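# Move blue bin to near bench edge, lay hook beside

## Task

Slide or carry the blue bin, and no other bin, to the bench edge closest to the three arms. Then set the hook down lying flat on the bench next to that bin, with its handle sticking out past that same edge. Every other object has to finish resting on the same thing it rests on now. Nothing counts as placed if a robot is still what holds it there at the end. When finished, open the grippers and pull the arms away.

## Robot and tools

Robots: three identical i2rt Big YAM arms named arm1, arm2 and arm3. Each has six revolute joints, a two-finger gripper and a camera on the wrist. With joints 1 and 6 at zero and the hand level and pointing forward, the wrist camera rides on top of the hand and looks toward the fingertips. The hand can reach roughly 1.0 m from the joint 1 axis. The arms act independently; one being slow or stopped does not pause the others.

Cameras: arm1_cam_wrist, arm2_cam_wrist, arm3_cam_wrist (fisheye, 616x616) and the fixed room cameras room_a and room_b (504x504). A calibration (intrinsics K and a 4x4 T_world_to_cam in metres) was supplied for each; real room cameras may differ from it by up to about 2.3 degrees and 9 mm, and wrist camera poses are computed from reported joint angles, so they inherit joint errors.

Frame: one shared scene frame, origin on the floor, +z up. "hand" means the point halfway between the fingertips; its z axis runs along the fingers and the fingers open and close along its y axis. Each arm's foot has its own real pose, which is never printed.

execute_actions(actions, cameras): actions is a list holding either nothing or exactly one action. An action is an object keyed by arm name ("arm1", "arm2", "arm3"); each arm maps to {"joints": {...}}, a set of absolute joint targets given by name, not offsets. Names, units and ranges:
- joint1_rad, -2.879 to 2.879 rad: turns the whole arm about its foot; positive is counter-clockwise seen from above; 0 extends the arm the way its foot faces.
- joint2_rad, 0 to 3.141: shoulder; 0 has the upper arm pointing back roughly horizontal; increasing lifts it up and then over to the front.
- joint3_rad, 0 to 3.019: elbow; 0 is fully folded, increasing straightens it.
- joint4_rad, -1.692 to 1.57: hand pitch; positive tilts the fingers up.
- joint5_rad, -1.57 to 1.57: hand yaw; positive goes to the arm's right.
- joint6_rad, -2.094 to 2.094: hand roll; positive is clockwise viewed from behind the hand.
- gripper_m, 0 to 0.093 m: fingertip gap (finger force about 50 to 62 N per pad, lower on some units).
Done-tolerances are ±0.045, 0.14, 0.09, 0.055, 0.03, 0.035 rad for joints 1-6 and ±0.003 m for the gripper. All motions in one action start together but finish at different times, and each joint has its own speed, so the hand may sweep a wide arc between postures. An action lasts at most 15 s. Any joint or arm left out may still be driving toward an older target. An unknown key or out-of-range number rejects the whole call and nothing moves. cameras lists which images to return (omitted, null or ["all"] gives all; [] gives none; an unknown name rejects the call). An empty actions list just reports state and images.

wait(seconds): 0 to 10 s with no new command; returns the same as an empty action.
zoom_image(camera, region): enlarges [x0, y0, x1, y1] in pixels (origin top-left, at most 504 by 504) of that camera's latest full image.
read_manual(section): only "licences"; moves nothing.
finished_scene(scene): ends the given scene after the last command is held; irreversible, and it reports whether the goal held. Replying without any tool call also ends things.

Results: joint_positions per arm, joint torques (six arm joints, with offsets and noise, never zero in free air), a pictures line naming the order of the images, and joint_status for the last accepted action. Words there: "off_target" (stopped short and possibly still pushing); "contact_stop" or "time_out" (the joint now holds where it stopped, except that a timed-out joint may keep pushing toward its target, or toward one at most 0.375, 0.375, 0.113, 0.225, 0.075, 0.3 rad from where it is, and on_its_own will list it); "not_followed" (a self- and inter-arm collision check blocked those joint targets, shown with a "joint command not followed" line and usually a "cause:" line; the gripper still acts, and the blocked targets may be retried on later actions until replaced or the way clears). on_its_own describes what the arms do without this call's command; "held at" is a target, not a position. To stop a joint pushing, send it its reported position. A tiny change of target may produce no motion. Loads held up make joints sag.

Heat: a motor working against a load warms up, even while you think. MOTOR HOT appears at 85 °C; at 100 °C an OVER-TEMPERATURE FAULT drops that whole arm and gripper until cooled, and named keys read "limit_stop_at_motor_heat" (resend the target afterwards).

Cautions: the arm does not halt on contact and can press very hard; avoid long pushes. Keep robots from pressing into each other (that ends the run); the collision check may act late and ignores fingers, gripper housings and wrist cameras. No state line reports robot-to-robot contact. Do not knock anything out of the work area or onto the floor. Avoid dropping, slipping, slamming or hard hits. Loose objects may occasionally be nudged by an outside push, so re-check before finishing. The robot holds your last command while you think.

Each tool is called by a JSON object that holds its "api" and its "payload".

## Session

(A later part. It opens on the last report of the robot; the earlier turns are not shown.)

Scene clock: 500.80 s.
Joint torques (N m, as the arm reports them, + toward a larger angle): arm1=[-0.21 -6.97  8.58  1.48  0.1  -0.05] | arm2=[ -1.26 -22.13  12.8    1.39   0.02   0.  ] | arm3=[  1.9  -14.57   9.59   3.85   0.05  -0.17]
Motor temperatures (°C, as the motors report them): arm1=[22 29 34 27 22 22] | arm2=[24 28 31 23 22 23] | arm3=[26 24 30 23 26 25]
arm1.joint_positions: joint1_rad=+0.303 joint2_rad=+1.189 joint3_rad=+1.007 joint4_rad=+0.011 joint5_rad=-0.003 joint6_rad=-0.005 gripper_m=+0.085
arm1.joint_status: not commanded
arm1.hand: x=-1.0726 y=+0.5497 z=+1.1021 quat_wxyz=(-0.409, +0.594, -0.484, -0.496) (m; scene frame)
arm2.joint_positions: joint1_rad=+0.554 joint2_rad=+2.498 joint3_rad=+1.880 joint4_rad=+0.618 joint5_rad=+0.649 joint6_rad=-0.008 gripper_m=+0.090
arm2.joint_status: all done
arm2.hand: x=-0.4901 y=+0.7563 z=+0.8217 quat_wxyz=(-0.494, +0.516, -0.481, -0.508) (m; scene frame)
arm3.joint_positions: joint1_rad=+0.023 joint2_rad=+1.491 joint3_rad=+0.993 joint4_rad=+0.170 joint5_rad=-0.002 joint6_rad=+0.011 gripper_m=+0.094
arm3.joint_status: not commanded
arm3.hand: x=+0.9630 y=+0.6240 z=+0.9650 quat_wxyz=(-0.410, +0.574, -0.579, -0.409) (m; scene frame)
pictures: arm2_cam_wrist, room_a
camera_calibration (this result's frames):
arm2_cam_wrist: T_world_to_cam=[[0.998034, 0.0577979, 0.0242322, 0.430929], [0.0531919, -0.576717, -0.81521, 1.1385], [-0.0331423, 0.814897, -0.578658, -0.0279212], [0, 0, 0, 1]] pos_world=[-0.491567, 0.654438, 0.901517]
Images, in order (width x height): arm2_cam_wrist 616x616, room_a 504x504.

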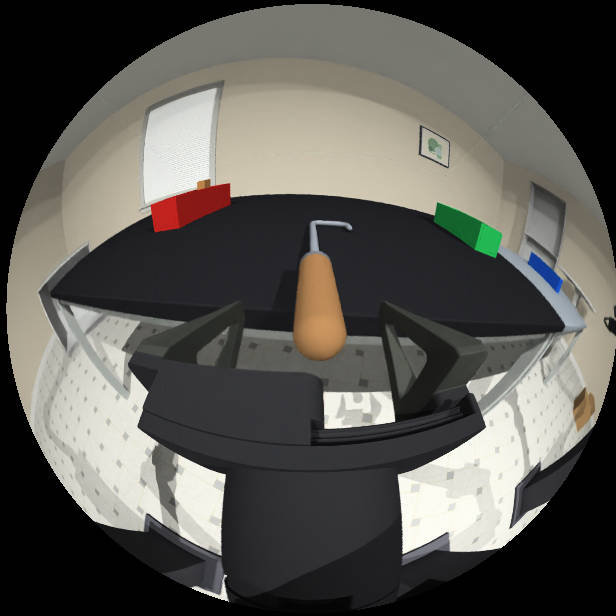

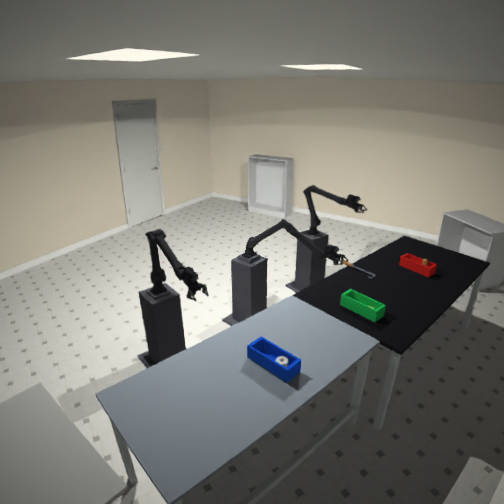

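{"api": "execute_actions", "payload": {"actions": [{"arm2": {"joints": {"joint1_rad": 0.523, "joint2_rad": 2.541, "joint3_rad": 1.99, "joint4_rad": 0.57, "joint5_rad": 0.63, "joint6_rad": 0.0, "gripper_m": 0.09}}}], "cameras": ["arm2_cam_wrist"]}}

Scene clock: 516.30 s.
Joint torques (N m, as the arm reports them, + toward a larger angle): arm1=[-0.42 -7.37  8.62  1.47  0.08 -0.05] | arm2=[ -1.6  -23.05  13.48   1.44  -0.11   0.01] | arm3=[  1.85 -14.6    9.6    3.8    0.06  -0.16]
Motor temperatures (°C, as the motors report them): arm1=[22 29 34 27 22 22] | arm2=[24 28 32 23 22 23] | arm3=[26 24 30 23 26 25]
arm1.joint_positions: joint1_rad=+0.303 joint2_rad=+1.189 joint3_rad=+1.007 joint4_rad=+0.011 joint5_rad=-0.003 joint6_rad=-0.005 gripper_m=+0.085
arm1.joint_status: not commanded
arm1.hand: x=-1.0726 y=+0.5497 z=+1.1021 quat_wxyz=(-0.409, +0.594, -0.484, -0.496) (m; scene frame)
arm2.joint_positions: joint1_rad=+0.528 joint2_rad=+2.528 joint3_rad=+1.942 joint4_rad=+0.583 joint5_rad=+0.632 joint6_rad=-0.008 gripper_m=+0.090
arm2.joint_status: all done
arm2.hand: x=-0.4804 y=+0.7783 z=+0.8209 quat_wxyz=(-0.497, +0.515, -0.484, -0.504) (m; scene frame)
arm3.joint_positions: joint1_rad=+0.023 joint2_rad=+1.491 joint3_rad=+0.993 joint4_rad=+0.170 joint5_rad=-0.002 joint6_rad=+0.011 gripper_m=+0.094
arm3.joint_status: not commanded
arm3.hand: x=+0.9630 y=+0.6240 z=+0.9650 quat_wxyz=(-0.410, +0.574, -0.579, -0.409) (m; scene frame)
pictures: arm2_cam_wrist
camera_calibration (this result's frames):
arm2_cam_wrist: T_world_to_cam=[[0.998526, 0.0475356, 0.0261848, 0.426658], [0.0489152, -0.579322, -0.81363, 1.14863], [-0.023507, 0.813712, -0.580793, -0.0386671], [0, 0, 0, 1]] pos_world=[-0.483124, 0.676611, 0.900933]
Images, in order (width x height): arm2_cam_wrist 616x616.

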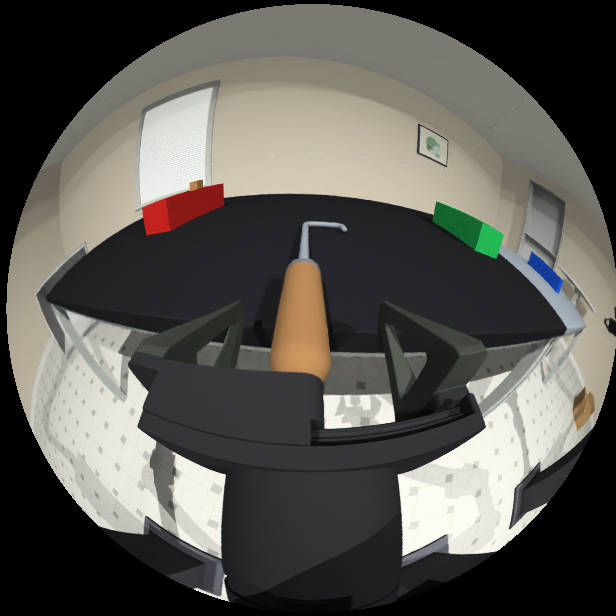

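{"api": "execute_actions", "payload": {"actions": [{"arm2": {"joints": {"gripper_m": 0.0}}}], "cameras": ["arm2_cam_wrist"]}}

Scene clock: 518.77 s.
Joint torques (N m, as the arm reports them, + toward a larger angle): arm1=[-0.29 -6.9   8.58  1.43  0.08 -0.04] | arm2=[ -0.39 -23.02  13.19   1.52   0.1    0.03] | arm3=[  1.93 -14.52   9.65   3.83   0.05  -0.16]
Motor temperatures (°C, as the motors report them): arm1=[22 29 34 27 22 22] | arm2=[24 28 32 23 22 23] | arm3=[26 24 30 23 26 25]
arm1.joint_positions: joint1_rad=+0.303 joint2_rad=+1.189 joint3_rad=+1.007 joint4_rad=+0.011 joint5_rad=-0.003 joint6_rad=-0.005 gripper_m=+0.085
arm1.joint_status: not commanded
arm1.hand: x=-1.0726 y=+0.5497 z=+1.1021 quat_wxyz=(-0.409, +0.594, -0.484, -0.496) (m; scene frame)
arm2.joint_positions: joint1_rad=+0.528 joint2_rad=+2.528 joint3_rad=+1.943 joint4_rad=+0.582 joint5_rad=+0.628 joint6_rad=-0.008 gripper_m=+0.030
arm2.joint_status: gripper_m off_target (ended at +0.030, target +0.000)
arm2.hand: x=-0.4812 y=+0.7783 z=+0.8208 quat_wxyz=(-0.496, +0.516, -0.483, -0.505) (m; scene frame)
arm3.joint_positions: joint1_rad=+0.023 joint2_rad=+1.491 joint3_rad=+0.993 joint4_rad=+0.170 joint5_rad=-0.002 joint6_rad=+0.011 gripper_m=+0.094
arm3.joint_status: not commanded
arm3.hand: x=+0.9630 y=+0.6240 z=+0.9650 quat_wxyz=(-0.410, +0.574, -0.579, -0.409) (m; scene frame)
pictures: arm2_cam_wrist
camera_calibration (this result's frames):
arm2_cam_wrist: T_world_to_cam=[[0.998306, 0.0517321, 0.0266354, 0.423684], [0.0517346, -0.579649, -0.813223, 1.14992], [-0.0266306, 0.813223, -0.581343, -0.0394146], [0, 0, 0, 1]] pos_world=[-0.483507, 0.676687, 0.900946]
Images, in order (width x height): arm2_cam_wrist 616x616.

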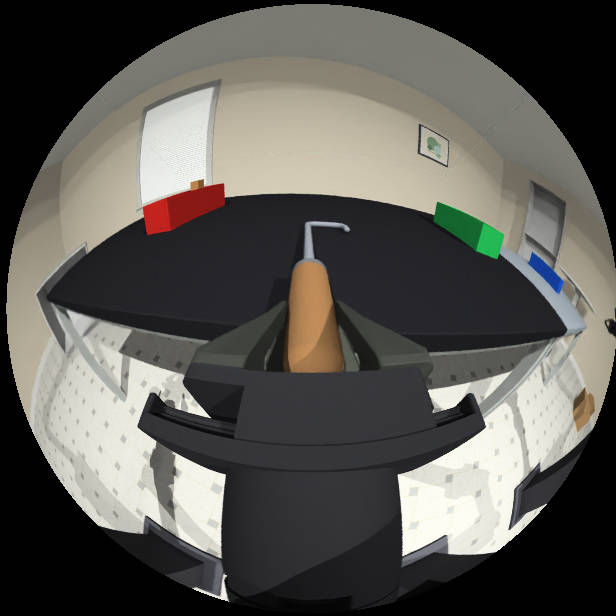

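{"api": "execute_actions", "payload": {"actions": [{"arm2": {"joints": {"joint2_rad": 2.46, "joint4_rad": 0.52}}}], "cameras": ["arm2_cam_wrist", "room_a"]}}

Scene clock: 527.53 s.
Joint torques (N m, as the arm reports them, + toward a larger angle): arm1=[-1.01 -7.35  8.58  1.4   0.08 -0.04] | arm2=[ -1.   -26.27  13.11   1.7    0.09   0.02] | arm3=[  1.82 -14.52   9.65   3.77   0.04  -0.16]
Motor temperatures (°C, as the motors report them): arm1=[22 29 34 27 22 22] | arm2=[24 28 32 23 22 23] | arm3=[26 24 30 23 26 25]
arm1.joint_positions: joint1_rad=+0.303 joint2_rad=+1.189 joint3_rad=+1.007 joint4_rad=+0.011 joint5_rad=-0.003 joint6_rad=-0.005 gripper_m=+0.085
arm1.joint_status: not commanded
arm1.hand: x=-1.0726 y=+0.5497 z=+1.1021 quat_wxyz=(-0.409, +0.594, -0.484, -0.496) (m; scene frame)
arm2.joint_positions: joint1_rad=+0.528 joint2_rad=+2.510 joint3_rad=+1.947 joint4_rad=+0.527 joint5_rad=+0.629 joint6_rad=-0.008 gripper_m=+0.030
arm2.joint_status: all done
arm2.hand: x=-0.4821 y=+0.7795 z=+0.8275 quat_wxyz=(-0.494, +0.527, -0.484, -0.493) (m; scene frame)
arm3.joint_positions: joint1_rad=+0.023 joint2_rad=+1.491 joint3_rad=+0.993 joint4_rad=+0.170 joint5_rad=-0.002 joint6_rad=+0.011 gripper_m=+0.094
arm3.joint_status: not commanded
arm3.hand: x=+0.9630 y=+0.6240 z=+0.9650 quat_wxyz=(-0.410, +0.574, -0.579, -0.409) (m; scene frame)
pictures: arm2_cam_wrist, room_a
camera_calibration (this result's frames):
arm2_cam_wrist: T_world_to_cam=[[0.997651, 0.0514495, 0.0452266, 0.408888], [0.0670797, -0.599916, -0.797246, 1.16602], [-0.0138857, 0.798407, -0.601958, -0.00180884], [0, 0, 0, 1]] pos_world=[-0.486169, 0.679922, 0.910024]
Images, in order (width x height): arm2_cam_wrist 616x616, room_a 504x504.

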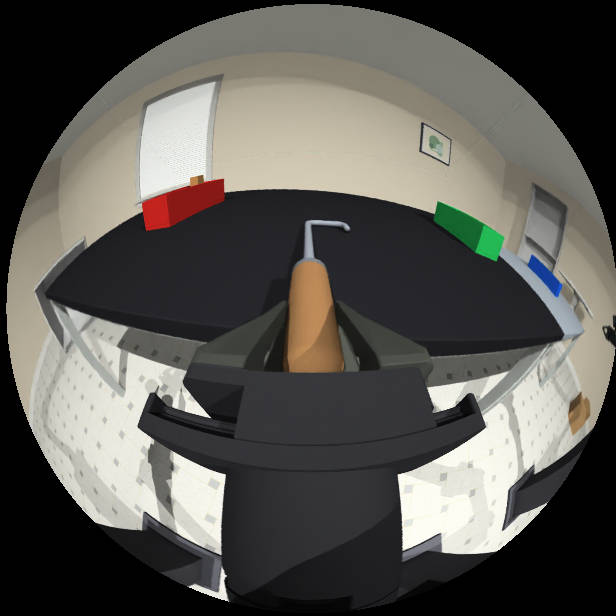

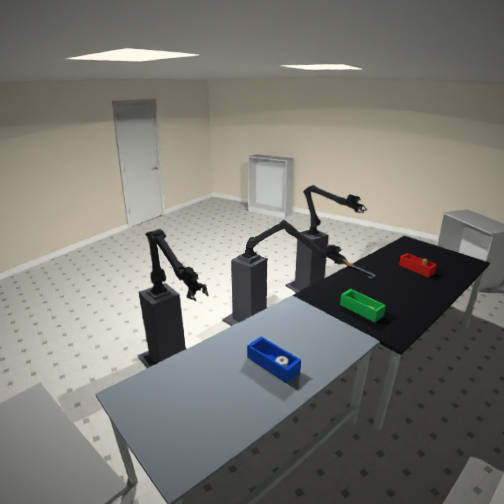

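{"api": "execute_actions", "payload": {"actions": [{"arm2": {"joints": {"joint2_rad": 2.40, "joint4_rad": 0.50}}}], "cameras": ["arm2_cam_wrist", "room_a"]}}

Scene clock: 531.30 s.
Joint torques (N m, as the arm reports them, + toward a larger angle): arm1=[-0.33 -6.92  8.6   1.45  0.07 -0.03] | arm2=[ -0.51 -27.33  13.24   2.21   0.09  -0.02] | arm3=[  1.67 -14.62   9.63   3.86   0.06  -0.15]
Motor temperatures (°C, as the motors report them): arm1=[22 29 34 27 22 22] | arm2=[24 28 32 23 22 23] | arm3=[26 24 30 23 26 25]
arm1.joint_positions: joint1_rad=+0.303 joint2_rad=+1.189 joint3_rad=+1.007 joint4_rad=+0.011 joint5_rad=-0.003 joint6_rad=-0.005 gripper_m=+0.085
arm1.joint_status: not commanded
arm1.hand: x=-1.0726 y=+0.5497 z=+1.1021 quat_wxyz=(-0.409, +0.594, -0.484, -0.496) (m; scene frame)
arm2.joint_positions: joint1_rad=+0.528 joint2_rad=+2.463 joint3_rad=+1.947 joint4_rad=+0.494 joint5_rad=+0.629 joint6_rad=-0.008 gripper_m=+0.030
arm2.joint_status: all done
arm2.hand: x=-0.4832 y=+0.7801 z=+0.8618 quat_wxyz=(-0.495, +0.522, -0.484, -0.498) (m; scene frame)
arm3.joint_positions: joint1_rad=+0.023 joint2_rad=+1.491 joint3_rad=+0.993 joint4_rad=+0.170 joint5_rad=-0.002 joint6_rad=+0.011 gripper_m=+0.094
arm3.joint_status: not commanded
arm3.hand: x=+0.9630 y=+0.6240 z=+0.9650 quat_wxyz=(-0.410, +0.574, -0.579, -0.409) (m; scene frame)
pictures: arm2_cam_wrist, room_a
camera_calibration (this result's frames):
arm2_cam_wrist: T_world_to_cam=[[0.997994, 0.0511869, 0.0372618, 0.415596], [0.0603532, -0.591291, -0.804197, 1.18983], [-0.0191318, 0.804832, -0.593194, 0.00325559], [0, 0, 0, 1]] pos_world=[-0.48651, 0.679645, 0.943306]
Images, in order (width x height): arm2_cam_wrist 616x616, room_a 504x504.

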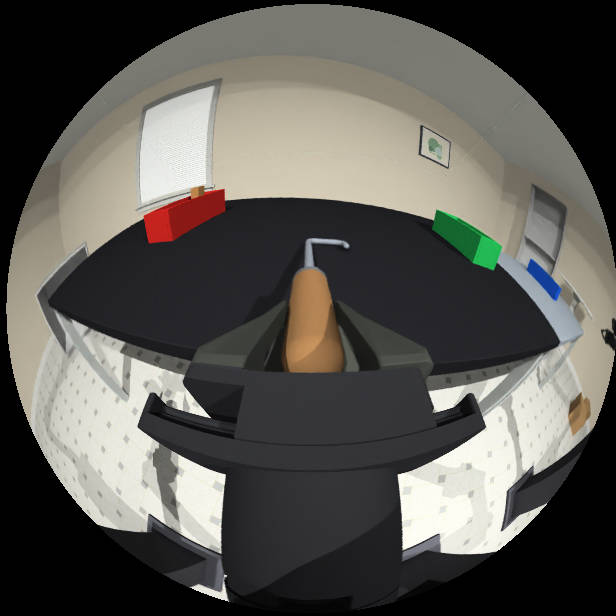

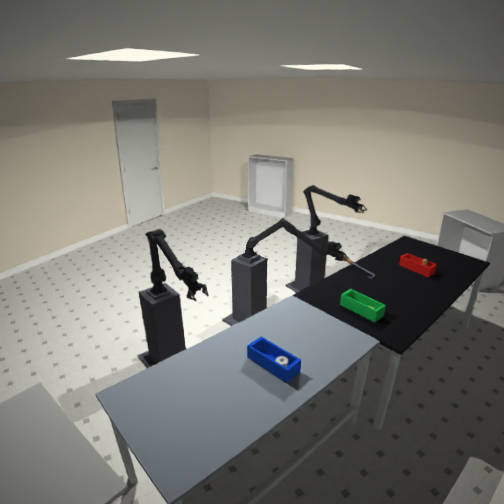

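{"api": "execute_actions", "payload": {"actions": [{"arm2": {"joints": {"joint2_rad": 2.27, "joint4_rad": 0.36, "joint6_rad": -1.57}}}], "cameras": ["arm2_cam_wrist", "room_a", "room_b"]}}

Scene clock: 549.53 s.
Joint torques (N m, as the arm reports them, + toward a larger angle): arm1=[-0.51 -6.81  8.59  1.42  0.06 -0.03] | arm2=[ -0.64 -25.8   13.86   2.51   0.05  -0.49] | arm3=[  1.89 -14.49   9.64   3.8    0.06  -0.16]
Motor temperatures (°C, as the motors report them): arm1=[22 29 34 27 22 22] | arm2=[24 29 33 23 22 23] | arm3=[26 24 30 23 26 25]
arm1.joint_positions: joint1_rad=+0.303 joint2_rad=+1.189 joint3_rad=+1.007 joint4_rad=+0.011 joint5_rad=-0.003 joint6_rad=-0.005 gripper_m=+0.085
arm1.joint_status: not commanded
arm1.hand: x=-1.0726 y=+0.5497 z=+1.1021 quat_wxyz=(-0.409, +0.594, -0.484, -0.496) (m; scene frame)
arm2.joint_positions: joint1_rad=+0.528 joint2_rad=+2.310 joint3_rad=+1.947 joint4_rad=+0.348 joint5_rad=+0.628 joint6_rad=-1.525 gripper_m=+0.030
arm2.joint_status: joint6_rad time_out (moved -1.516 of -1.562); the others done
arm2.on_its_own: joint6_rad reads -1.525 and still pushes toward -1.570 since a time_out
arm2.hand: x=-0.4801 y=+0.7739 z=+0.9658 quat_wxyz=(-0.704, +0.710, +0.006, -0.023) (m; scene frame)
arm3.joint_positions: joint1_rad=+0.023 joint2_rad=+1.491 joint3_rad=+0.993 joint4_rad=+0.170 joint5_rad=-0.002 joint6_rad=+0.011 gripper_m=+0.094
arm3.joint_status: not commanded
arm3.hand: x=+0.9630 y=+0.6240 z=+0.9650 quat_wxyz=(-0.410, +0.574, -0.579, -0.409) (m; scene frame)
pictures: arm2_cam_wrist, room_a, room_b
camera_calibration (this result's frames):
arm2_cam_wrist: T_world_to_cam=[[0.0208032, 0.0174959, 0.99963, -0.963539], [0.836628, -0.547716, -0.00782463, 0.839456], [0.547377, 0.836481, -0.0260318, -0.230243], [0, 0, 0, 1]] pos_world=[-0.556238, 0.669235, 0.963758]
Images, in order (width x height): arm2_cam_wrist 616x616, room_a 504x504, room_b 504x504.

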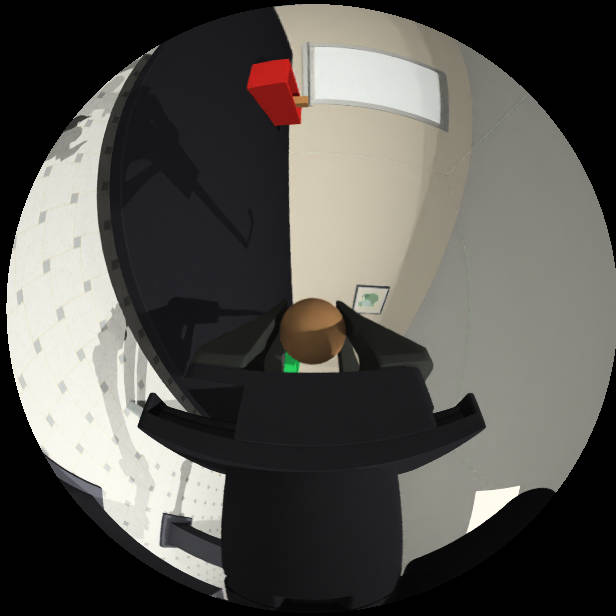

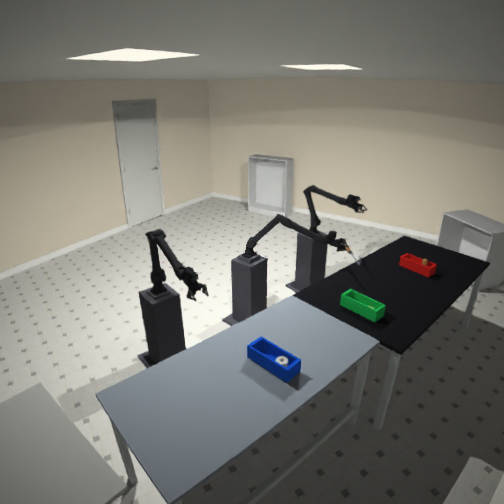

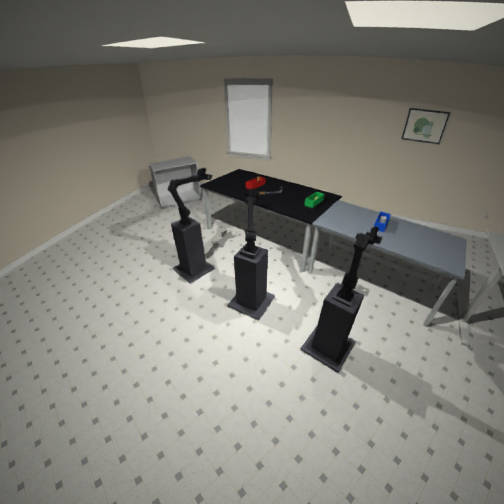

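{"api": "execute_actions", "payload": {"actions": [{"arm2": {"joints": {"joint1_rad": -0.15, "joint5_rad": -0.03}}}], "cameras": ["arm2_cam_wrist", "room_a", "room_b"]}}

Scene clock: 581.33 s.
Joint torques (N m, as the arm reports them, + toward a larger angle): arm1=[-0.68 -7.12  8.58  1.36  0.06 -0.04] | arm2=[  0.71 -25.7   14.23   2.58   0.04  -0.47] | arm3=[  1.68 -14.63   9.61   3.81   0.04  -0.16]
Motor temperatures (°C, as the motors report them): arm1=[22 29 34 27 22 22] | arm2=[24 30 34 23 22 23] | arm3=[26 24 30 23 26 25]
arm1.joint_positions: joint1_rad=+0.303 joint2_rad=+1.189 joint3_rad=+1.007 joint4_rad=+0.011 joint5_rad=-0.003 joint6_rad=-0.005 gripper_m=+0.085
arm1.joint_status: not commanded
arm1.hand: x=-1.0726 y=+0.5497 z=+1.1021 quat_wxyz=(-0.409, +0.594, -0.484, -0.496) (m; scene frame)
arm2.joint_positions: joint1_rad=-0.153 joint2_rad=+2.310 joint3_rad=+1.947 joint4_rad=+0.343 joint5_rad=-0.031 joint6_rad=-1.529 gripper_m=+0.030
arm2.joint_status: all done
arm2.on_its_own: joint6_rad reads -1.529 and still pushes toward -1.570 since a time_out
arm2.hand: x=+0.0028 y=+0.9379 z=+0.9709 quat_wxyz=(-0.702, +0.712, -0.003, -0.018) (m; scene frame)
arm3.joint_positions: joint1_rad=+0.023 joint2_rad=+1.491 joint3_rad=+0.993 joint4_rad=+0.170 joint5_rad=-0.002 joint6_rad=+0.011 gripper_m=+0.094
arm3.joint_status: not commanded
arm3.hand: x=+0.9630 y=+0.6240 z=+0.9650 quat_wxyz=(-0.410, +0.574, -0.579, -0.409) (m; scene frame)
pictures: arm2_cam_wrist, room_a, room_b
camera_calibration (this result's frames):
arm2_cam_wrist: T_world_to_cam=[[0.0267337, 0.0250615, 0.999328, -0.988424], [0.824418, -0.565926, -0.00786203, 0.542463], [0.565349, 0.824075, -0.0357905, -0.610604], [0, 0, 0, 1]] pos_world=[-0.0755878, 0.834949, 0.970172]
Images, in order (width x height): arm2_cam_wrist 616x616, room_a 504x504, room_b 504x504.

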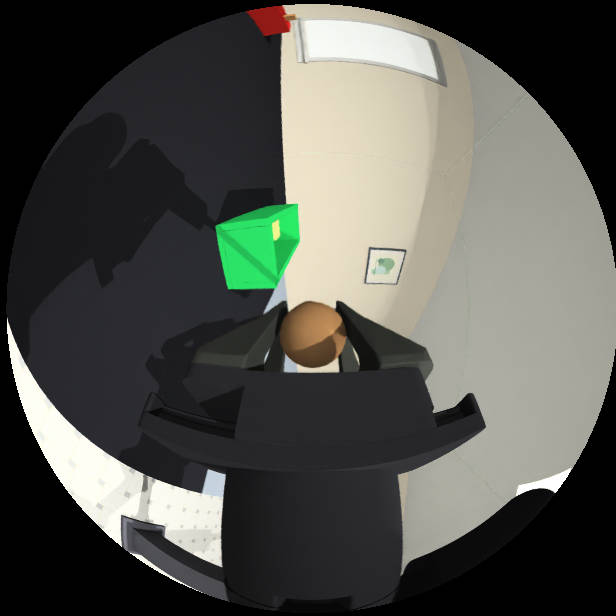

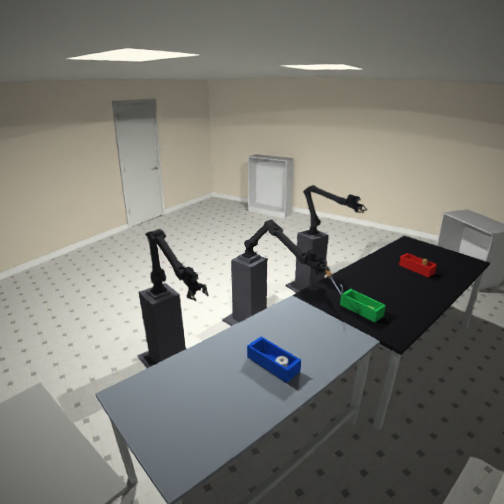

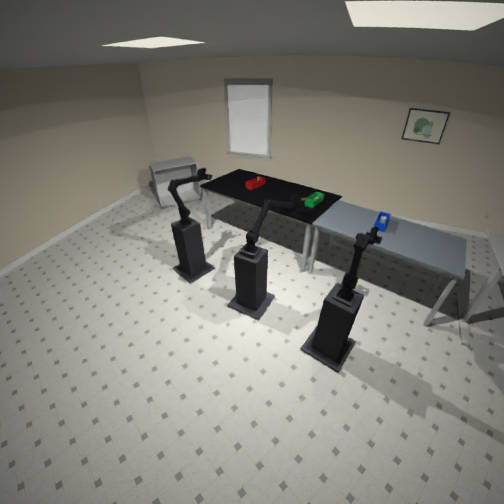

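{"api": "execute_actions", "payload": {"actions": [{"arm2": {"joints": {"joint1_rad": -0.835, "joint5_rad": -0.69}}}], "cameras": ["arm2_cam_wrist", "room_a", "room_b"]}}

Scene clock: 588.30 s.
Joint torques (N m, as the arm reports them, + toward a larger angle): arm1=[-1.   -7.03  8.59  1.5   0.09 -0.03] | arm2=[  0.58 -25.49  13.99   2.63  -0.01  -0.42] | arm3=[  1.92 -14.64   9.64   3.83   0.05  -0.17]
Motor temperatures (°C, as the motors report them): arm1=[22 29 34 27 22 22] | arm2=[24 30 34 23 22 23] | arm3=[26 24 31 23 26 25]
arm1.joint_positions: joint1_rad=+0.303 joint2_rad=+1.189 joint3_rad=+1.007 joint4_rad=+0.011 joint5_rad=-0.003 joint6_rad=-0.005 gripper_m=+0.085
arm1.joint_status: not commanded
arm1.hand: x=-1.0726 y=+0.5497 z=+1.1021 quat_wxyz=(-0.409, +0.594, -0.484, -0.496) (m; scene frame)
arm2.joint_positions: joint1_rad=-0.839 joint2_rad=+2.310 joint3_rad=+1.947 joint4_rad=+0.341 joint5_rad=-0.689 joint6_rad=-1.530 gripper_m=+0.030
arm2.joint_status: all done
arm2.on_its_own: joint6_rad reads -1.530 and still pushes toward -1.570 since a time_out
arm2.hand: x=+0.4860 y=+0.7613 z=+0.9765 quat_wxyz=(-0.703, +0.711, -0.017, -0.012) (m; scene frame)
arm3.joint_positions: joint1_rad=+0.023 joint2_rad=+1.491 joint3_rad=+0.993 joint4_rad=+0.170 joint5_rad=-0.002 joint6_rad=+0.011 gripper_m=+0.094
arm3.joint_status: not commanded
arm3.hand: x=+0.9630 y=+0.6240 z=+0.9650 quat_wxyz=(-0.410, +0.574, -0.579, -0.409) (m; scene frame)
pictures: arm2_cam_wrist, room_a, room_b
camera_calibration (this result's frames):
arm2_cam_wrist: T_world_to_cam=[[0.0392605, 0.0204302, 0.99902, -1.00475], [0.808178, -0.588607, -0.0197235, 0.0809304], [0.587628, 0.808161, -0.0396203, -0.732955], [0, 0, 0, 1]] pos_world=[0.404746, 0.660509, 0.976325]
Images, in order (width x height): arm2_cam_wrist 616x616, room_a 504x504, room_b 504x504.

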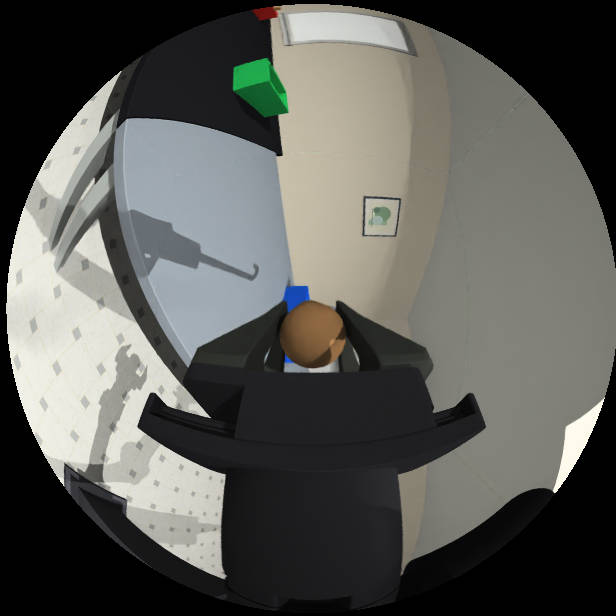

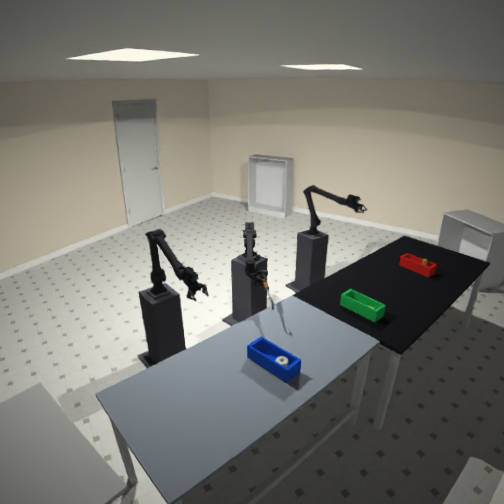

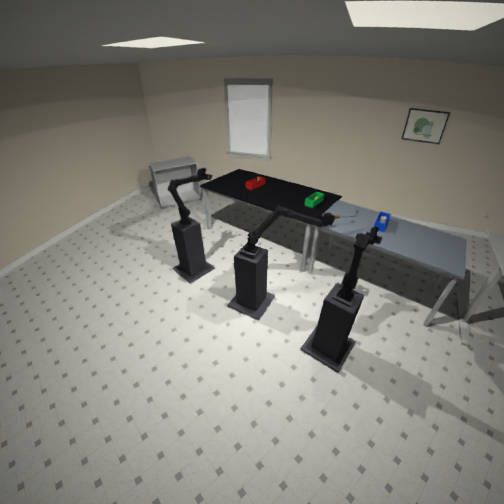

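{"api": "execute_actions", "payload": {"actions": [{"arm2": {"joints": {"joint6_rad": 0.0}}}], "cameras": ["arm2_cam_wrist", "room_a", "room_b"]}}

Scene clock: 596.47 s.
Joint torques (N m, as the arm reports them, + toward a larger angle): arm1=[-0.84 -7.02  8.59  1.5   0.09 -0.03] | arm2=[  0.13 -26.    13.82   2.73  -0.14   0.35] | arm3=[  1.63 -14.4    9.58   3.81   0.06  -0.16]
Motor temperatures (°C, as the motors report them): arm1=[22 29 34 27 22 22] | arm2=[24 30 34 23 22 23] | arm3=[26 24 31 23 26 25]
arm1.joint_positions: joint1_rad=+0.303 joint2_rad=+1.189 joint3_rad=+1.007 joint4_rad=+0.011 joint5_rad=-0.003 joint6_rad=-0.005 gripper_m=+0.085
arm1.joint_status: not commanded
arm1.hand: x=-1.0726 y=+0.5497 z=+1.1021 quat_wxyz=(-0.409, +0.594, -0.484, -0.496) (m; scene frame)
arm2.joint_positions: joint1_rad=-0.839 joint2_rad=+2.310 joint3_rad=+1.947 joint4_rad=+0.341 joint5_rad=-0.686 joint6_rad=-0.035 gripper_m=+0.030
arm2.joint_status: joint6_rad time_out (moved +1.495 of +1.530)
arm2.on_its_own: joint6_rad reads -0.035 and still pushes toward +0.000 since a time_out
arm2.hand: x=+0.4866 y=+0.7613 z=+0.9765 quat_wxyz=(-0.508, +0.509, -0.497, -0.486) (m; scene frame)
arm3.joint_positions: joint1_rad=+0.023 joint2_rad=+1.491 joint3_rad=+0.993 joint4_rad=+0.170 joint5_rad=-0.002 joint6_rad=+0.011 gripper_m=+0.094
arm3.joint_status: not commanded
arm3.hand: x=+0.9630 y=+0.6240 z=+0.9650 quat_wxyz=(-0.410, +0.574, -0.579, -0.409) (m; scene frame)
pictures: arm2_cam_wrist, room_a, room_b
camera_calibration (this result's frames):
arm2_cam_wrist: T_world_to_cam=[[0.99933, -0.000836475, 0.0365903, -0.515904], [0.0289948, -0.591992, -0.805422, 1.2294], [0.0223349, 0.805943, -0.591571, 0.0824337], [0, 0, 0, 1]] pos_world=[0.47807, 0.660928, 1.05783]
Images, in order (width x height): arm2_cam_wrist 616x616, room_a 504x504, room_b 504x504.

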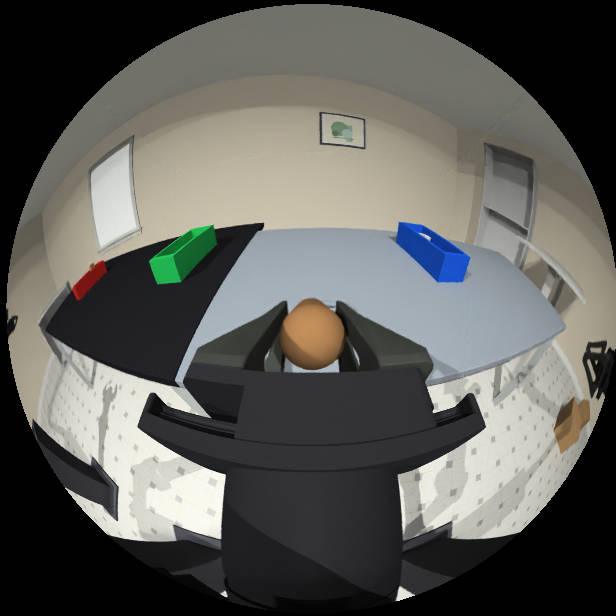

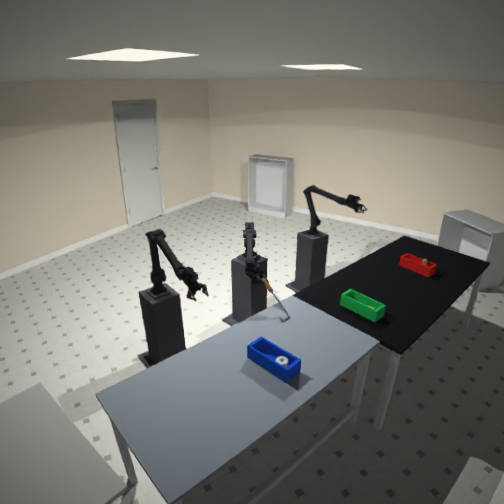

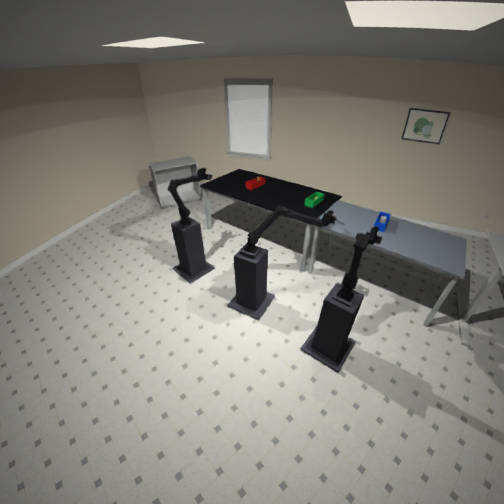

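{"api": "execute_actions", "payload": {"actions": [{"arm2": {"joints": {"joint2_rad": 2.553, "joint4_rad": 0.61}}}], "cameras": ["arm2_cam_wrist", "room_a", "arm3_cam_wrist"]}}

Scene clock: 607.27 s.
Joint torques (N m, as the arm reports them, + toward a larger angle): arm1=[-0.58 -7.2   8.61  1.46  0.05 -0.06] | arm2=[ -0.05 -24.61  11.2    1.98  -0.05  -0.02] | arm3=[  1.72 -14.52   9.61   3.81   0.05  -0.17]
Motor temperatures (°C, as the motors report them): arm1=[22 29 34 27 22 22] | arm2=[24 30 34 23 22 23] | arm3=[26 24 31 23 26 25]
arm1.joint_positions: joint1_rad=+0.303 joint2_rad=+1.189 joint3_rad=+1.007 joint4_rad=+0.011 joint5_rad=-0.003 joint6_rad=-0.005 gripper_m=+0.085
arm1.joint_status: not commanded
arm1.hand: x=-1.0726 y=+0.5497 z=+1.1021 quat_wxyz=(-0.409, +0.594, -0.484, -0.496) (m; scene frame)
arm2.joint_positions: joint1_rad=-0.840 joint2_rad=+2.565 joint3_rad=+1.964 joint4_rad=+0.608 joint5_rad=-0.687 joint6_rad=-0.008 gripper_m=+0.030
arm2.joint_status: all done
arm2.hand: x=+0.4934 y=+0.7672 z=+0.8180 quat_wxyz=(-0.511, +0.501, -0.493, -0.494) (m; scene frame)
arm3.joint_positions: joint1_rad=+0.023 joint2_rad=+1.491 joint3_rad=+0.993 joint4_rad=+0.170 joint5_rad=-0.002 joint6_rad=+0.011 gripper_m=+0.094
arm3.joint_status: not commanded
arm3.hand: x=+0.9630 y=+0.6240 z=+0.9650 quat_wxyz=(-0.410, +0.574, -0.579, -0.409) (m; scene frame)
pictures: arm2_cam_wrist, arm3_cam_wrist, room_a
camera_calibration (this result's frames):
arm2_cam_wrist: T_world_to_cam=[[0.999605, -0.000245691, 0.0280934, -0.510559], [0.0228698, -0.573681, -0.818759, 1.10492], [0.0163178, 0.819079, -0.573449, -0.0382677], [0, 0, 0, 1]] pos_world=[0.485713, 0.66509, 0.897061]
arm3_cam_wrist: T_world_to_cam=[[0.999838, 0.0124769, 0.0129922, -0.984871], [0.0176956, -0.815159, -0.578967, 1.05429], [0.00336702, 0.579103, -0.815247, 0.546932], [0, 0, 0, 1]] pos_world=[0.964213, 0.554971, 1.06908]
Images, in order (width x height): arm2_cam_wrist 616x616, arm3_cam_wrist 616x616, room_a 504x504.

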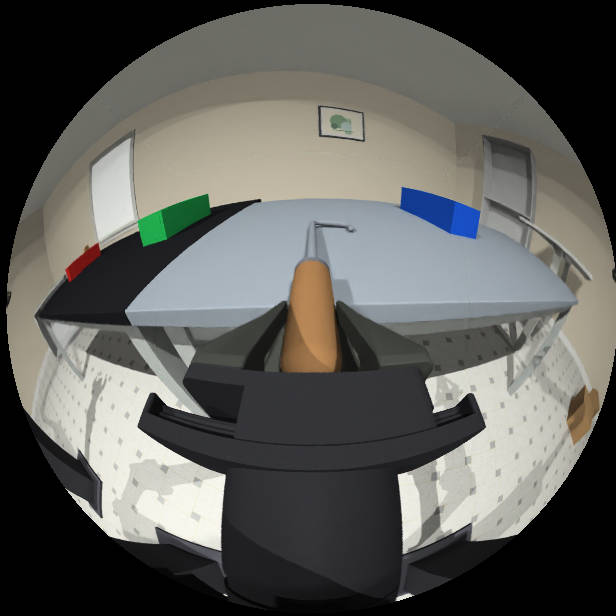

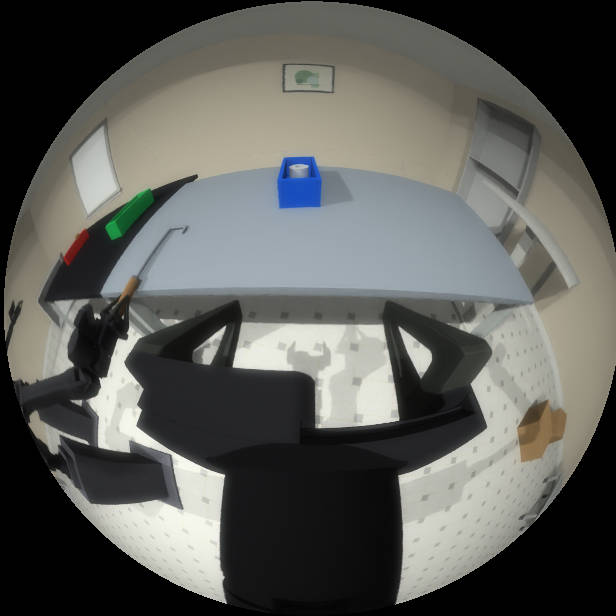

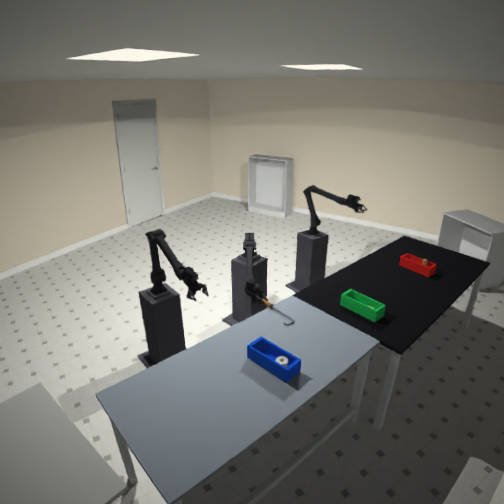

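{"api": "execute_actions", "payload": {"actions": [{"arm2": {"joints": {"gripper_m": 0.09}}}], "cameras": ["arm2_cam_wrist"]}}

Scene clock: 621.03 s.
Joint torques (N m, as the arm reports them, + toward a larger angle): arm1=[-0.46 -7.25  8.61  1.42  0.08 -0.03] | arm2=[ -0.29 -24.41  11.33   1.97  -0.1    0.  ] | arm3=[  1.98 -14.55   9.63   3.84   0.06  -0.15]
Motor temperatures (°C, as the motors report them): arm1=[22 29 34 27 22 22] | arm2=[24 30 33 23 22 23] | arm3=[26 24 31 23 26 25]
arm1.joint_positions: joint1_rad=+0.303 joint2_rad=+1.189 joint3_rad=+1.007 joint4_rad=+0.011 joint5_rad=-0.003 joint6_rad=-0.005 gripper_m=+0.085
arm1.joint_status: not commanded
arm1.hand: x=-1.0726 y=+0.5497 z=+1.1021 quat_wxyz=(-0.409, +0.594, -0.484, -0.496) (m; scene frame)
arm2.joint_positions: joint1_rad=-0.840 joint2_rad=+2.565 joint3_rad=+1.964 joint4_rad=+0.608 joint5_rad=-0.687 joint6_rad=-0.008 gripper_m=+0.090
arm2.joint_status: all done
arm2.hand: x=+0.4934 y=+0.7672 z=+0.8180 quat_wxyz=(-0.511, +0.501, -0.493, -0.494) (m; scene frame)
arm3.joint_positions: joint1_rad=+0.023 joint2_rad=+1.491 joint3_rad=+0.993 joint4_rad=+0.170 joint5_rad=-0.002 joint6_rad=+0.011 gripper_m=+0.094
arm3.joint_status: not commanded
arm3.hand: x=+0.9630 y=+0.6240 z=+0.9650 quat_wxyz=(-0.410, +0.574, -0.579, -0.409) (m; scene frame)
pictures: arm2_cam_wrist
camera_calibration (this result's frames):
arm2_cam_wrist: T_world_to_cam=[[0.999616, -0.000241561, 0.0277121, -0.510255], [0.0225599, -0.573678, -0.81877, 1.10508], [0.0160956, 0.819081, -0.573452, -0.038157], [0, 0, 0, 1]] pos_world=[0.485743, 0.66509, 0.897064]
Images, in order (width x height): arm2_cam_wrist 616x616.

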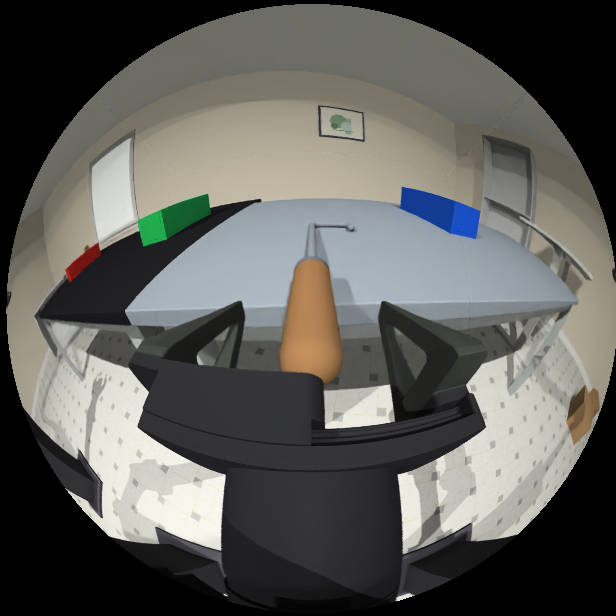

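{"api": "execute_actions", "payload": {"actions": [{"arm2": {"joints": {"joint2_rad": 1.85}}, "arm3": {"joints": {"joint1_rad": 0.45, "joint2_rad": 2.1, "joint3_rad": 1.69, "joint4_rad": 0.5, "joint5_rad": 0.72, "joint6_rad": 0.0, "gripper_m": 0.09}}}], "cameras": ["room_a", "room_b"]}}

Scene clock: 654.97 s.
Joint torques (N m, as the arm reports them, + toward a larger angle): arm1=[-0.5  -7.17  8.62  1.53  0.07 -0.04] | arm2=[  0.54 -20.59  11.91   1.29   0.22   0.08] | arm3=[  0.96 -25.6   11.82   3.53   0.03  -0.14]
Motor temperatures (°C, as the motors report them): arm1=[22 28 34 27 22 22] | arm2=[24 30 33 23 22 23] | arm3=[26 25 31 23 26 25]
arm1.joint_positions: joint1_rad=+0.303 joint2_rad=+1.189 joint3_rad=+1.007 joint4_rad=+0.011 joint5_rad=-0.003 joint6_rad=-0.005 gripper_m=+0.085
arm1.joint_status: not commanded
arm1.hand: x=-1.0726 y=+0.5497 z=+1.1021 quat_wxyz=(-0.409, +0.594, -0.484, -0.496) (m; scene frame)
arm2.joint_positions: joint1_rad=-0.840 joint2_rad=+1.875 joint3_rad=+1.967 joint4_rad=+0.615 joint5_rad=-0.687 joint6_rad=-0.008 gripper_m=+0.090
arm2.joint_status: all done
arm2.hand: x=+0.3833 y=+0.6411 z=+1.3913 quat_wxyz=(-0.720, +0.446, -0.220, -0.485) (m; scene frame)
arm3.joint_positions: joint1_rad=+0.454 joint2_rad=+2.096 joint3_rad=+1.640 joint4_rad=+0.483 joint5_rad=+0.718 joint6_rad=+0.009 gripper_m=+0.090
arm3.joint_status: all done
arm3.hand: x=+0.7255 y=+0.7868 z=+0.9710 quat_wxyz=(-0.568, +0.414, -0.567, -0.430) (m; scene frame)
pictures: room_a, room_b
Images, in order (width x height): room_a 504x504, room_b 504x504.

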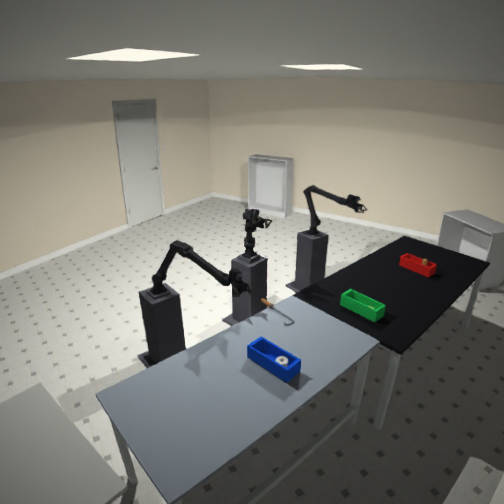

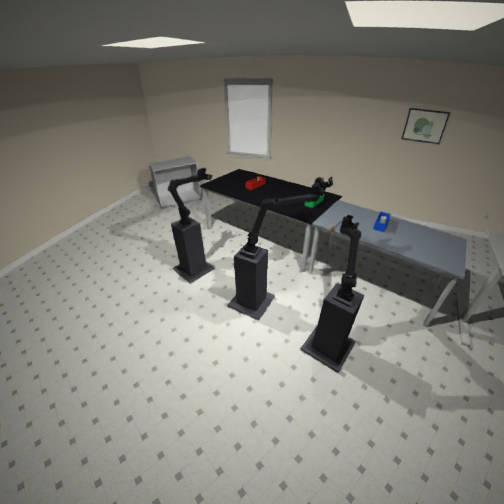

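{"api": "execute_actions", "payload": {"actions": [{"arm2": {"joints": {"joint1_rad": 0.0, "joint2_rad": 1.4, "joint3_rad": 1.3, "joint4_rad": 0.1, "joint5_rad": 0.0}}, "arm3": {"joints": {"joint1_rad": 0.685, "joint2_rad": 2.37, "joint3_rad": 2.005, "joint4_rad": 0.40, "joint5_rad": 0.652}}}], "cameras": ["arm3_cam_wrist", "room_b"]}}

Scene clock: 678.97 s.
Joint torques (N m, as the arm reports them, + toward a larger angle): arm1=[-0.69 -7.11  8.67  1.35  0.05 -0.05] | arm2=[ -0.3  -12.99  12.21   1.86   0.21   0.02] | arm3=[  1.32 -30.11  12.12   2.47   0.03  -0.13]
Motor temperatures (°C, as the motors report them): arm1=[22 28 34 27 22 22] | arm2=[24 29 34 23 22 23] | arm3=[26 25 32 23 26 25]
arm1.joint_positions: joint1_rad=+0.303 joint2_rad=+1.189 joint3_rad=+1.007 joint4_rad=+0.011 joint5_rad=-0.003 joint6_rad=-0.005 gripper_m=+0.085
arm1.joint_status: not commanded
arm1.hand: x=-1.0726 y=+0.5497 z=+1.1021 quat_wxyz=(-0.409, +0.594, -0.484, -0.496) (m; scene frame)
arm2.joint_positions: joint1_rad=-0.004 joint2_rad=+1.408 joint3_rad=+1.283 joint4_rad=+0.107 joint5_rad=-0.003 joint6_rad=-0.007 gripper_m=+0.090
arm2.joint_status: all done
arm2.hand: x=-0.0949 y=+0.6527 z=+1.2075 quat_wxyz=(-0.466, +0.543, -0.461, -0.525) (m; scene frame)
arm3.joint_positions: joint1_rad=+0.680 joint2_rad=+2.373 joint3_rad=+1.953 joint4_rad=+0.406 joint5_rad=+0.651 joint6_rad=+0.008 gripper_m=+0.090
arm3.joint_status: all done
arm3.hand: x=+0.4969 y=+0.7748 z=+0.8948 quat_wxyz=(-0.497, +0.507, -0.503, -0.494) (m; scene frame)
pictures: arm3_cam_wrist, room_b
camera_calibration (this result's frames):
arm3_cam_wrist: T_world_to_cam=[[0.999492, 0.013883, 0.0287032, -0.534695], [0.031334, -0.594221, -0.803691, 1.16794], [0.00589844, 0.804182, -0.594354, 0.0305682], [0, 0, 0, 1]] pos_world=[0.497646, 0.676856, 0.97218]
Images, in order (width x height): arm3_cam_wrist 616x616, room_b 504x504.

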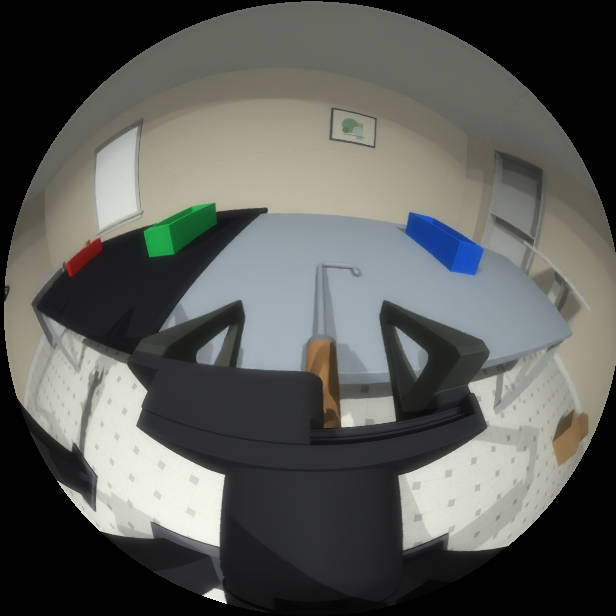

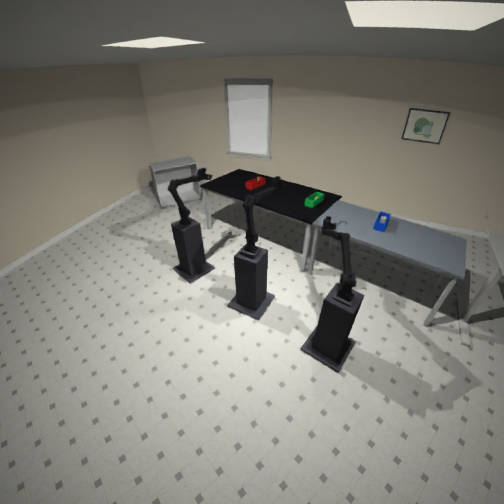

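{"api": "execute_actions", "payload": {"actions": [{"arm3": {"joints": {"joint1_rad": 0.672, "joint2_rad": 2.46, "joint3_rad": 1.905, "joint4_rad": 0.592, "joint5_rad": 0.648}}}], "cameras": ["arm3_cam_wrist", "room_a"]}}

Scene clock: 709.10 s.
Joint torques (N m, as the arm reports them, + toward a larger angle): arm1=[-0.8  -7.11  8.67  1.42  0.07 -0.04] | arm2=[  0.2  -11.92  12.41   1.91   0.11   0.01] | arm3=[  0.81 -28.88   8.42   3.58  -0.09  -0.14]
Motor temperatures (°C, as the motors report them): arm1=[22 28 34 27 22 22] | arm2=[24 28 34 23 22 23] | arm3=[26 26 33 23 26 25]
arm1.joint_positions: joint1_rad=+0.303 joint2_rad=+1.189 joint3_rad=+1.007 joint4_rad=+0.011 joint5_rad=-0.003 joint6_rad=-0.005 gripper_m=+0.085
arm1.joint_status: not commanded
arm1.hand: x=-1.0726 y=+0.5497 z=+1.1021 quat_wxyz=(-0.409, +0.594, -0.484, -0.496) (m; scene frame)
arm2.joint_positions: joint1_rad=-0.004 joint2_rad=+1.408 joint3_rad=+1.283 joint4_rad=+0.107 joint5_rad=-0.003 joint6_rad=-0.007 gripper_m=+0.090
arm2.joint_status: not commanded
arm2.hand: x=-0.0949 y=+0.6527 z=+1.2075 quat_wxyz=(-0.466, +0.543, -0.461, -0.525) (m; scene frame)
arm3.joint_positions: joint1_rad=+0.680 joint2_rad=+2.450 joint3_rad=+1.903 joint4_rad=+0.574 joint5_rad=+0.650 joint6_rad=+0.008 gripper_m=+0.090
arm3.joint_status: all done
arm3.hand: x=+0.5013 y=+0.7688 z=+0.8349 quat_wxyz=(-0.498, +0.493, -0.500, -0.508) (m; scene frame)
pictures: arm3_cam_wrist, room_a
camera_calibration (this result's frames):
arm3_cam_wrist: T_world_to_cam=[[0.999877, 0.0149067, 0.00484189, -0.518392], [0.0124566, -0.568306, -0.822723, 1.12149], [-0.00951244, 0.822683, -0.568421, -0.0283112], [0, 0, 0, 1]] pos_world=[0.504089, 0.668365, 0.90909]
Images, in order (width x height): arm3_cam_wrist 616x616, room_a 504x504.

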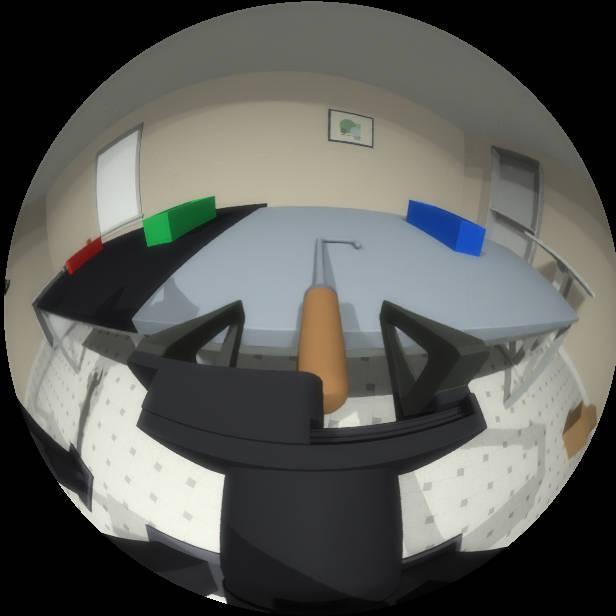

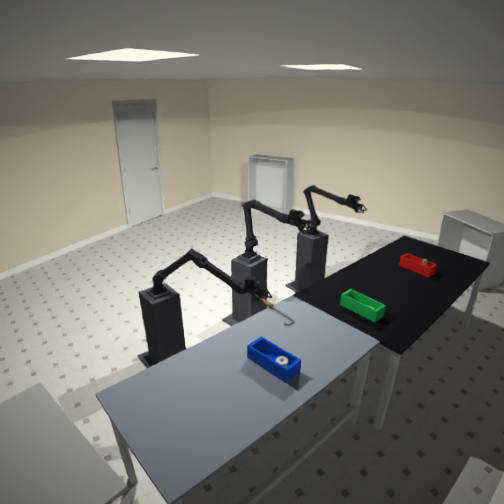

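{"api": "execute_actions", "payload": {"actions": [{"arm3": {"joints": {"joint2_rad": 2.492}}}], "cameras": ["arm3_cam_wrist"]}}

Scene clock: 714.80 s.
Joint torques (N m, as the arm reports them, + toward a larger angle): arm1=[-0.42 -7.05  8.58  1.4   0.06 -0.08] | arm2=[  0.73 -12.29  12.2    1.6    0.08  -0.01] | arm3=[  0.54 -26.94   8.3    3.61  -0.09  -0.16]
Motor temperatures (°C, as the motors report them): arm1=[22 28 34 27 22 22] | arm2=[24 28 34 23 22 23] | arm3=[26 26 32 23 26 25]
arm1.joint_positions: joint1_rad=+0.303 joint2_rad=+1.189 joint3_rad=+1.007 joint4_rad=+0.011 joint5_rad=-0.003 joint6_rad=-0.005 gripper_m=+0.085
arm1.joint_status: not commanded
arm1.hand: x=-1.0726 y=+0.5497 z=+1.1021 quat_wxyz=(-0.409, +0.594, -0.484, -0.496) (m; scene frame)
arm2.joint_positions: joint1_rad=-0.004 joint2_rad=+1.408 joint3_rad=+1.283 joint4_rad=+0.107 joint5_rad=-0.003 joint6_rad=-0.007 gripper_m=+0.090
arm2.joint_status: not commanded
arm2.hand: x=-0.0949 y=+0.6527 z=+1.2075 quat_wxyz=(-0.466, +0.543, -0.461, -0.525) (m; scene frame)
arm3.joint_positions: joint1_rad=+0.680 joint2_rad=+2.463 joint3_rad=+1.903 joint4_rad=+0.574 joint5_rad=+0.650 joint6_rad=+0.008 gripper_m=+0.090
arm3.joint_status: all done
arm3.hand: x=+0.5015 y=+0.7686 z=+0.8236 quat_wxyz=(-0.498, +0.498, -0.501, -0.504) (m; scene frame)
pictures: arm3_cam_wrist
camera_calibration (this result's frames):
arm3_cam_wrist: T_world_to_cam=[[0.999809, 0.0149861, 0.0125615, -0.524879], [0.0189059, -0.576754, -0.816699, 1.11037], [-0.00499422, 0.816781, -0.576927, -0.0253013], [0, 0, 0, 1]] pos_world=[0.50366, 0.66894, 0.898832]
Images, in order (width x height): arm3_cam_wrist 616x616.

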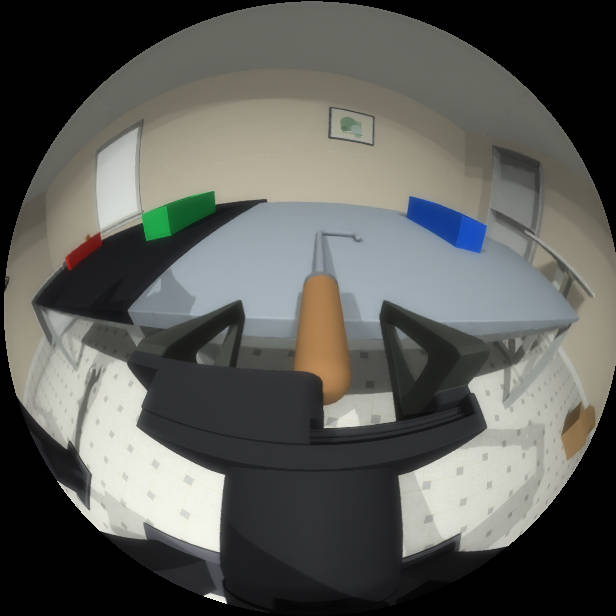

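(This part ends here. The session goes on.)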